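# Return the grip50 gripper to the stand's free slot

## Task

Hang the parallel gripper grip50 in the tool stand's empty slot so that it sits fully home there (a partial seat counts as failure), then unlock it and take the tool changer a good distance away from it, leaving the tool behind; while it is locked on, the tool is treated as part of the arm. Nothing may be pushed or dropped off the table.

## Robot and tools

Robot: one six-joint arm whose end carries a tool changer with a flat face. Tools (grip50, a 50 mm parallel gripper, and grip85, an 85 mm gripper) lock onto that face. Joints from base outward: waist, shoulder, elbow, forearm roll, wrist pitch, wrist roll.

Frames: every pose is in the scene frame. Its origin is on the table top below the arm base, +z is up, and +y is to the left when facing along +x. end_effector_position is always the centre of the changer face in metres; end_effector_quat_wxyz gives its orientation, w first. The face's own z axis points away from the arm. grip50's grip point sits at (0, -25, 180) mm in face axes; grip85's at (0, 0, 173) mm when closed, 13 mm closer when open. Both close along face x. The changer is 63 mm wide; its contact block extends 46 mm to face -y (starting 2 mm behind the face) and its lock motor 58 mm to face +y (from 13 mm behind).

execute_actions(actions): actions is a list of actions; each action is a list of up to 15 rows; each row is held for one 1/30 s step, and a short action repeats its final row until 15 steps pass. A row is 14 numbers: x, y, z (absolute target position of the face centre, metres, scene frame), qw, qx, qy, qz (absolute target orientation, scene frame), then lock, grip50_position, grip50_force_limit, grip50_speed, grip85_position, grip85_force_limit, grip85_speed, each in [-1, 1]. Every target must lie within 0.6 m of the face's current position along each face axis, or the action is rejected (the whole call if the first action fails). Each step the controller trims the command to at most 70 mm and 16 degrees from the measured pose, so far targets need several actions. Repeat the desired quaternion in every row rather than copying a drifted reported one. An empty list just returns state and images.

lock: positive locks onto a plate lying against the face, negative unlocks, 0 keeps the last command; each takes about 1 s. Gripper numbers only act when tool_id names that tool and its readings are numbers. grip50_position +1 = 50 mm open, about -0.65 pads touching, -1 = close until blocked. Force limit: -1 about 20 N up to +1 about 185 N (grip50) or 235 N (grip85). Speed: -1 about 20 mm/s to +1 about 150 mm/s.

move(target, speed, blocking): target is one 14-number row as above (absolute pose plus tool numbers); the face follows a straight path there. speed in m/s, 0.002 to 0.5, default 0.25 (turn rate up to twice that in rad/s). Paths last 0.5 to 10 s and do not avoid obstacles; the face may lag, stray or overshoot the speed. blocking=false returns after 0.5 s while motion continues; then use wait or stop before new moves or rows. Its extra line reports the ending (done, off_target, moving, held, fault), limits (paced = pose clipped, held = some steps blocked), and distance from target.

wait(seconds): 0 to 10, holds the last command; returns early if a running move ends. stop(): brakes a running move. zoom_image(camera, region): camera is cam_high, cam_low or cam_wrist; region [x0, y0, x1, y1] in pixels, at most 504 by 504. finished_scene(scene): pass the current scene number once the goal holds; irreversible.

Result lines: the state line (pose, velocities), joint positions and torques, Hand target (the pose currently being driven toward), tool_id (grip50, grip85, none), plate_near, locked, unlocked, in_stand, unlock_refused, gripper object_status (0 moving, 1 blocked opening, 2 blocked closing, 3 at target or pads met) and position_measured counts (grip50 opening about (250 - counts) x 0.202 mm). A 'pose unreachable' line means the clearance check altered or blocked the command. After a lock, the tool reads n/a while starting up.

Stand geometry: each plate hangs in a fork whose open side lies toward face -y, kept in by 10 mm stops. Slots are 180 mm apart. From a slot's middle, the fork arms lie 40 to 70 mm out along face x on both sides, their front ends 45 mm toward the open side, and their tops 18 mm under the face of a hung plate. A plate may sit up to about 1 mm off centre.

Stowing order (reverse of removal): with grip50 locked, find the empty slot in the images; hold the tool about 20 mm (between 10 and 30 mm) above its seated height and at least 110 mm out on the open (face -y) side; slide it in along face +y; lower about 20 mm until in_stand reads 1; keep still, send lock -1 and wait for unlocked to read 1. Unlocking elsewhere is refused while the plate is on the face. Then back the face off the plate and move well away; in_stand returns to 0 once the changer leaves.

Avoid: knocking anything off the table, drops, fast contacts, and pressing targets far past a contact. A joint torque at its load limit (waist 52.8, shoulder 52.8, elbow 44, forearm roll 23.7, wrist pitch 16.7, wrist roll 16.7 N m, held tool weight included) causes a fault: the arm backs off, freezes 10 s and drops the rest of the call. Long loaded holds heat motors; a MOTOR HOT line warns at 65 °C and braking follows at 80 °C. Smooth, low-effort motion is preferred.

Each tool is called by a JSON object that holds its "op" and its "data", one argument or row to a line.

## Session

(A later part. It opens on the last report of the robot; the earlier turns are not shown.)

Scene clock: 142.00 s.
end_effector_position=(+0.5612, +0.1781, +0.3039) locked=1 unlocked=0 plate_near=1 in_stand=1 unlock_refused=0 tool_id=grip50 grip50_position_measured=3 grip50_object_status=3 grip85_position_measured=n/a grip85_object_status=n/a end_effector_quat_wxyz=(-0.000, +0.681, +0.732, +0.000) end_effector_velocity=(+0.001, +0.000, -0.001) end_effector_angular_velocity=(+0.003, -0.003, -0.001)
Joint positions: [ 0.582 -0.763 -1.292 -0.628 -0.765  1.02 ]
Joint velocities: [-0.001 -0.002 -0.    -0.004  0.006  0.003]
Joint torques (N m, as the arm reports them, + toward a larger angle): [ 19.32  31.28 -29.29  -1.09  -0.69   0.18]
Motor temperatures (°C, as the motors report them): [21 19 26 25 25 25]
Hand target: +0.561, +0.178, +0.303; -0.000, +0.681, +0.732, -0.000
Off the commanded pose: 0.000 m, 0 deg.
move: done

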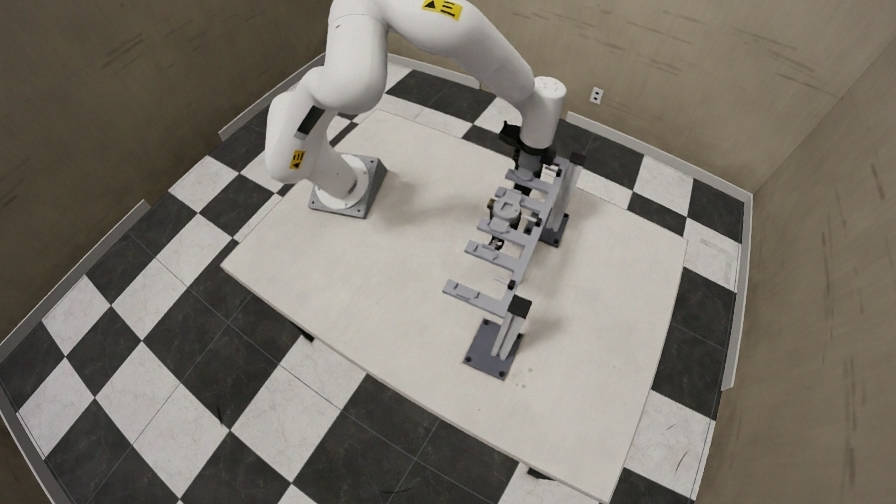

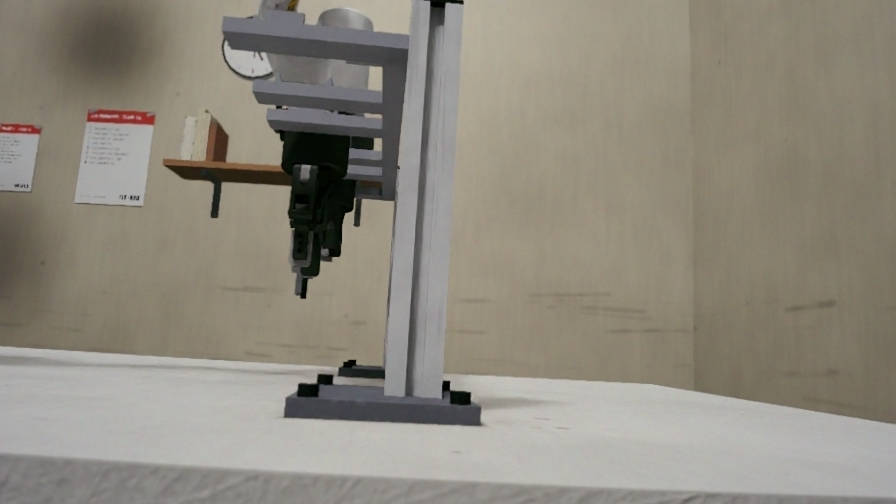

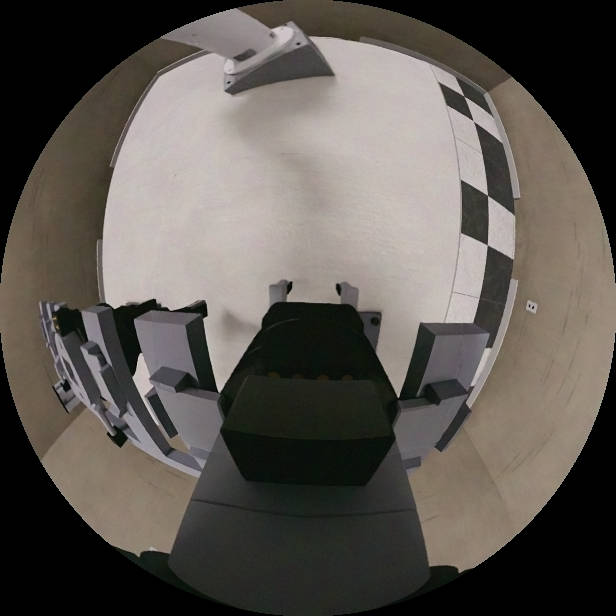

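{"op": "execute_actions", "data": {
  "actions": [
    [[0.5611, 0.1780, 0.3030, 0, 0.6811, 0.7322, 0, 0, 1, 0, 0, 1, 0, 0]],
    [[0.5611, 0.1780, 0.3030, 0, 0.6811, 0.7322, 0, -1, 1, 0, 0, 1, 0, 0]],
    [[0.5611, 0.1780, 0.3030, 0, 0.6811, 0.7322, 0, -1, 1, 0, 0, 1, 0, 0]],
    [[0.5611, 0.1780, 0.3030, 0, 0.6811, 0.7322, 0, -1, 1, 0, 0, 1, 0, 0]]
  ]
}}

Scene clock: 147.73 s.
end_effector_position=(+0.5611, +0.1780, +0.3030) locked=0 unlocked=1 plate_near=1 in_stand=1 unlock_refused=0 tool_id=none grip50_position_measured=n/a grip50_object_status=n/a grip85_position_measured=n/a grip85_object_status=n/a end_effector_quat_wxyz=(-0.000, +0.681, +0.732, +0.000) end_effector_velocity=(-0.000, +0.000, +0.000) end_effector_angular_velocity=(+0.000, -0.000, -0.000)
Joint positions: [ 0.582 -0.764 -1.291 -0.629 -0.764  1.021]
Joint velocities: [ 0.001  0.     0.    -0.     0.     0.001]
Joint torques (N m, as the arm reports them, + toward a larger angle): [ 12.73  16.22 -10.77  -0.06  -1.45   0.1 ]
Motor temperatures (°C, as the motors report them): [21 19 26 25 25 25]
Hand target: +0.561, +0.178, +0.303; +0.000, +0.681, +0.732, +0.000
Off the commanded pose: 0.000 m, 0 deg.

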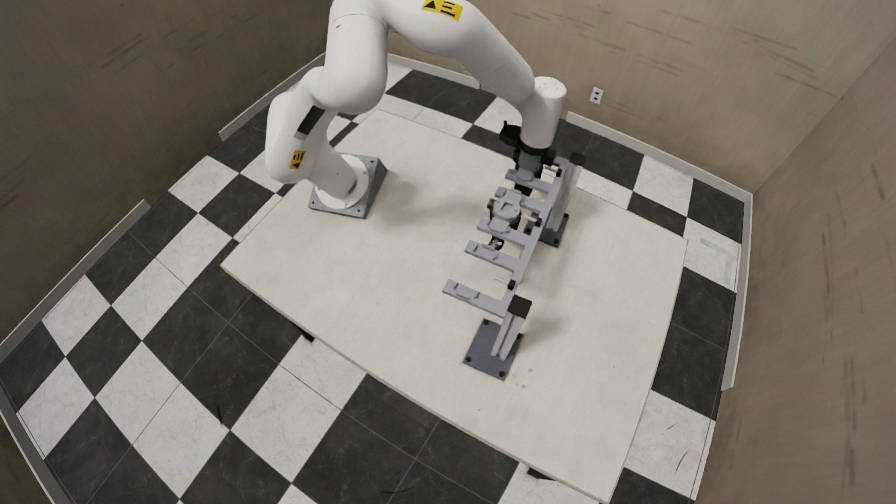

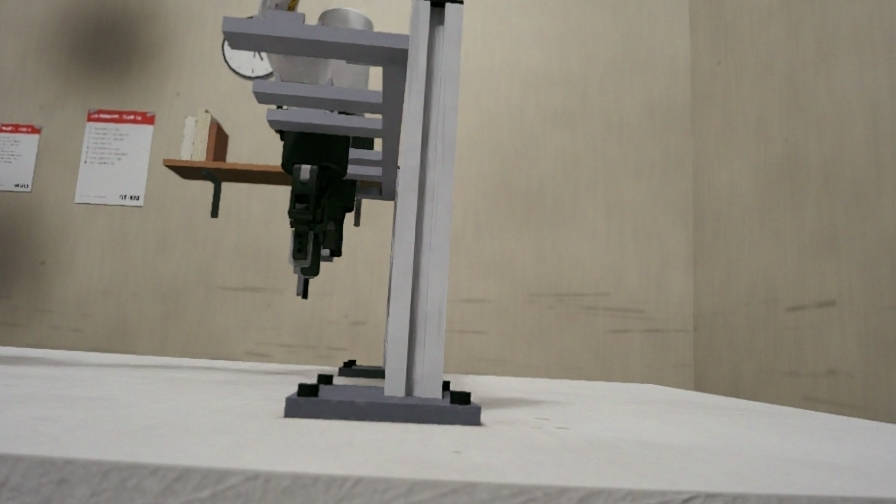

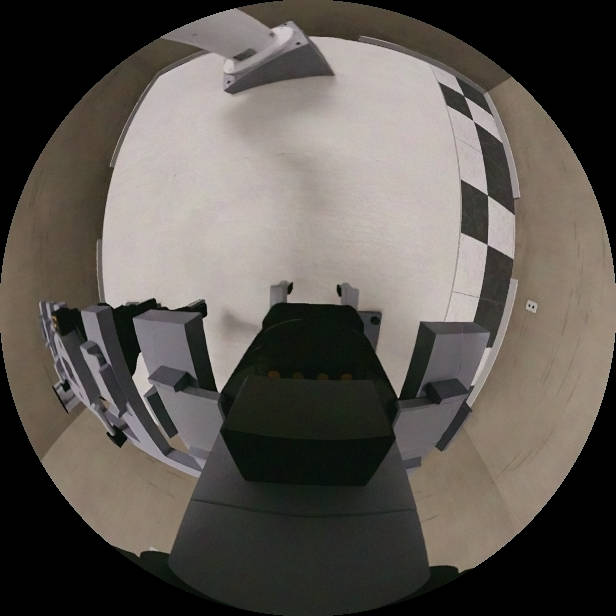

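{"op": "move", "data": {
  "target": [0.5611, 0.1780, 0.323, 0, 0.6811, 0.7322, 0, 0, 1, 0, 0, 1, 0, 0],
  "speed": 0.04
}}

{"op": "zoom_image", "data": {
  "camera": "cam_wrist",
  "region": [130, 260, 490, 460]
}}

{"op": "move", "data": {
  "target": [0.5611, 0.1780, 0.453, 0, 0.6811, 0.7322, 0, 0, 1, 0, 0, 1, 0, 0],
  "speed": 0.2
}}

{"op": "zoom_image", "data": {
  "camera": "cam_wrist",
  "region": [210, 240, 410, 400]
}}

Scene clock: 153.53 s.
end_effector_position=(+0.5610, +0.1780, +0.3227) locked=0 unlocked=1 plate_near=0 in_stand=0 unlock_refused=0 tool_id=none grip50_position_measured=n/a grip50_object_status=n/a grip85_position_measured=n/a grip85_object_status=n/a end_effector_quat_wxyz=(+0.000, +0.681, +0.732, -0.000) end_effector_velocity=(+0.000, +0.000, +0.003) end_effector_angular_velocity=(+0.001, -0.001, -0.001)
Joint positions: [ 0.595 -0.74  -1.299 -0.605 -0.794  1.002]
Joint velocities: [ 0.002  0.003 -0.002  0.003 -0.003 -0.001]
Joint torques (N m, as the arm reports them, + toward a larger angle): [ 16.26  26.21 -24.61  -0.94  -0.59   0.12]
Motor temperatures (°C, as the motors report them): [21 19 26 25 25 25]
Hand target: +0.561, +0.178, +0.323; +0.000, +0.681, +0.732, +0.000
Off the commanded pose: 0.000 m, 0 deg.
move: done

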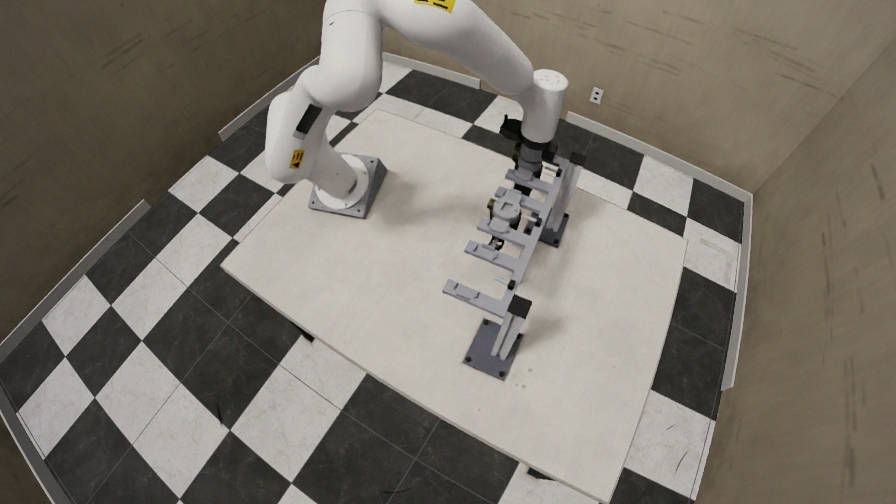

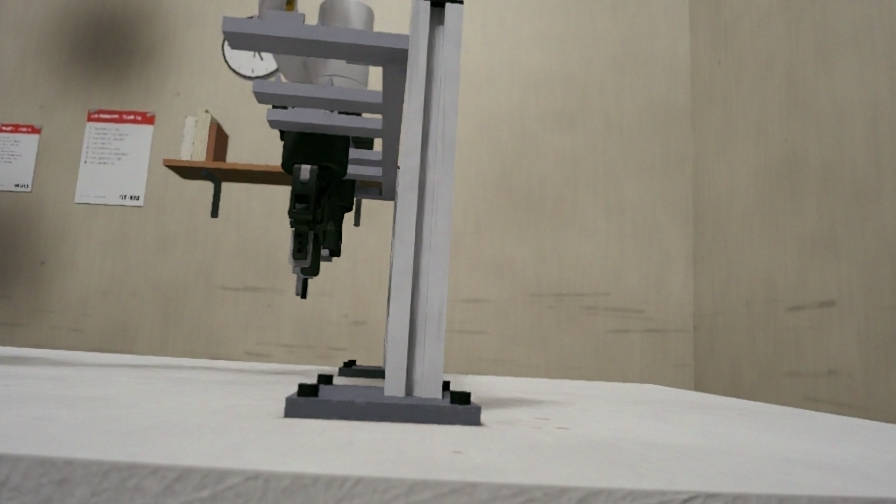

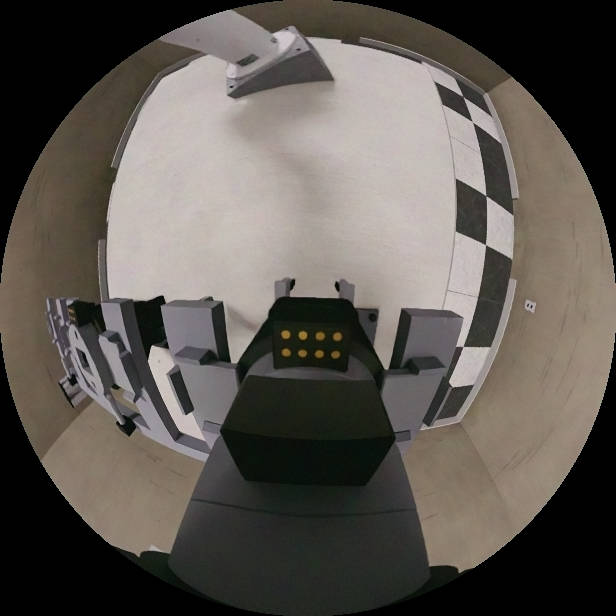

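Region (130, 260, 490, 460) of cam_wrist's 616x616 image, scaled by 1.400, with more detail than that image has.

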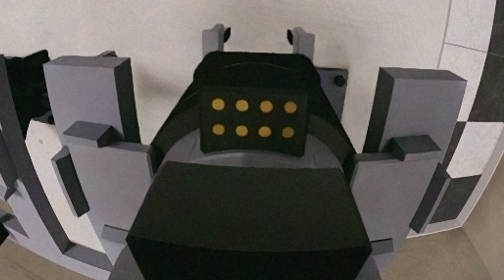

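Scene clock: 154.80 s.
end_effector_position=(+0.5607, +0.1777, +0.4527) locked=0 unlocked=1 plate_near=0 in_stand=0 unlock_refused=0 tool_id=none grip50_position_measured=n/a grip50_object_status=n/a grip85_position_measured=n/a grip85_object_status=n/a end_effector_quat_wxyz=(+0.000, +0.681, +0.732, -0.000) end_effector_velocity=(+0.000, -0.001, +0.002) end_effector_angular_velocity=(-0.001, +0.001, -0.002)
Joint positions: [ 0.678 -0.618 -1.408 -0.481 -1.018  0.908]
Joint velocities: [ 0.     0.001 -0.004  0.002 -0.006 -0.   ]
Joint torques (N m, as the arm reports them, + toward a larger angle): [ 15.37  24.89 -26.51  -0.78  -0.66   0.11]
Motor temperatures (°C, as the motors report them): [21 19 26 25 25 25]
Hand target: +0.561, +0.178, +0.453; +0.000, +0.681, +0.732, +0.000
Off the commanded pose: 0.001 m, 0 deg.
move: done

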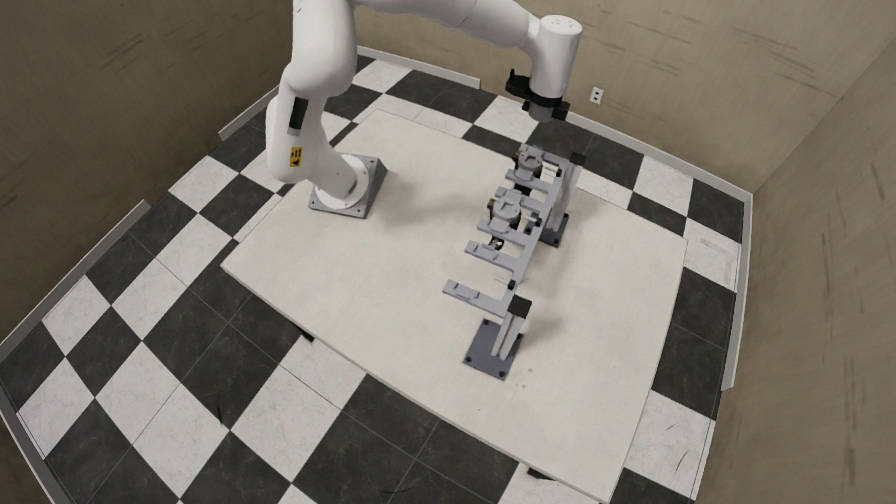

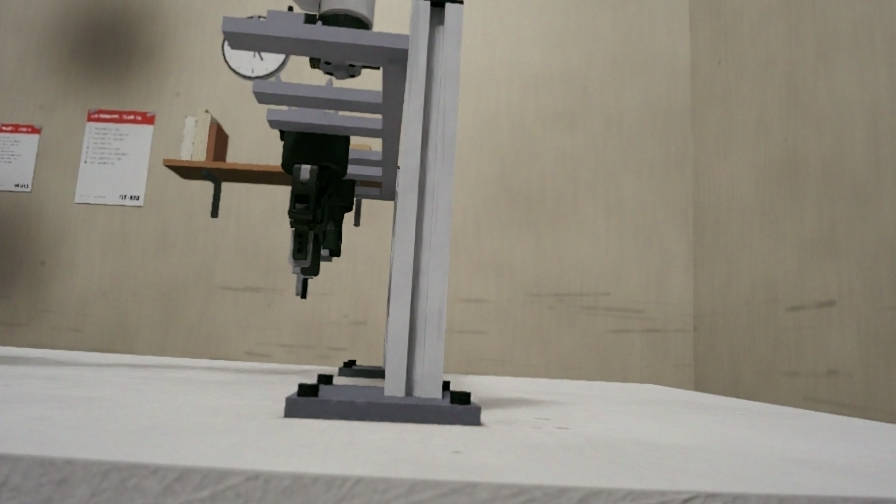

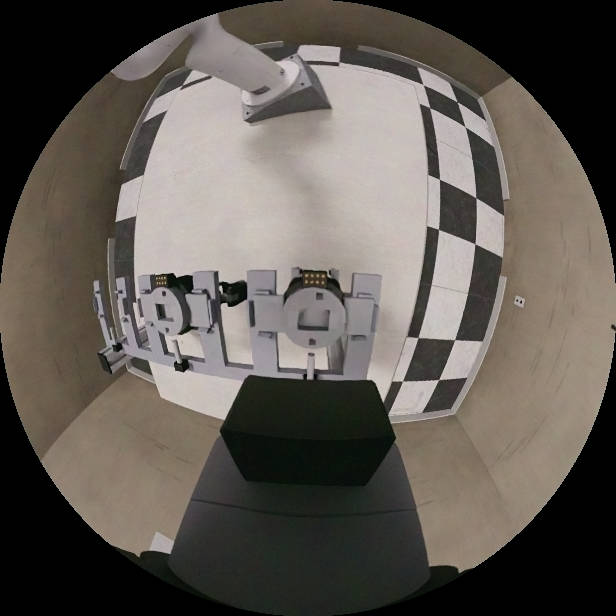

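Region (210, 240, 410, 400) of cam_wrist's 616x616 image, scaled by 2.520, with more detail than that image has; it fills the top 403 rows of this view, and the rest is white.

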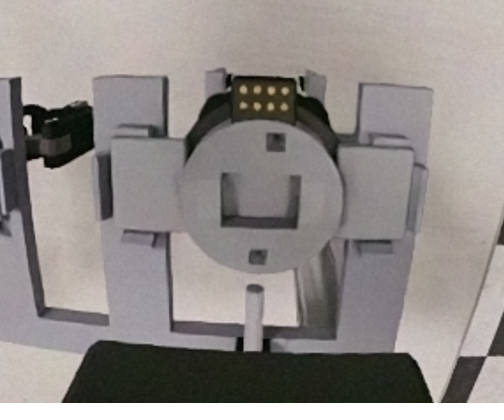

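{"op": "move", "data": {
  "target": [0.40, 0.12, 0.48, 0, 0.6811, 0.7322, 0, 0, 1, 0, 0, 1, 0, 0],
  "speed": 0.25
}}

{"op": "finished_scene", "data": {
  "scene": 1
}}

Scene clock: 159.10 s.
end_effector_position=(+0.4002, +0.1201, +0.4794) locked=0 unlocked=1 plate_near=0 in_stand=0 unlock_refused=0 tool_id=none grip50_position_measured=n/a grip50_object_status=n/a grip85_position_measured=n/a grip85_object_status=n/a end_effector_quat_wxyz=(-0.000, +0.681, +0.732, -0.000) end_effector_velocity=(-0.002, -0.001, +0.001) end_effector_angular_velocity=(-0.001, +0.000, +0.001)
Joint positions: [ 0.817 -0.237 -0.943 -0.456 -0.986  1.052]
Joint velocities: [ 0.003  0.005  0.005  0.001 -0.002  0.001]
Joint torques (N m, as the arm reports them, + toward a larger angle): [  8.62  14.39 -26.77  -0.78  -0.44   0.14]
Motor temperatures (°C, as the motors report them): [21 19 26 25 25 25]
Hand target: +0.400, +0.120, +0.480; -0.000, +0.681, +0.732, +0.000
Off the commanded pose: 0.001 m, 0 deg.
move: done

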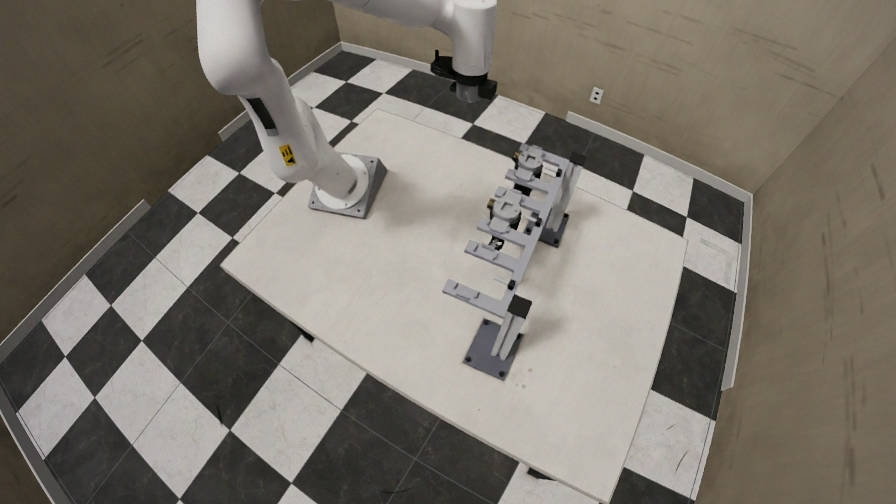

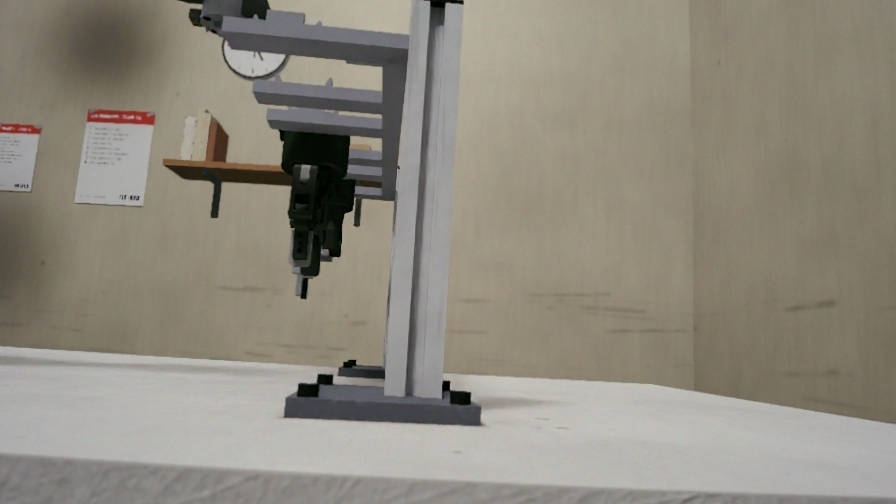

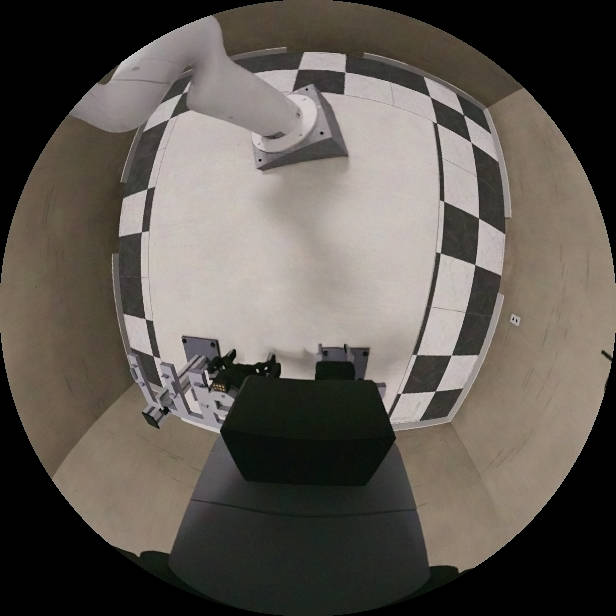

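The scene is finished: the task was done.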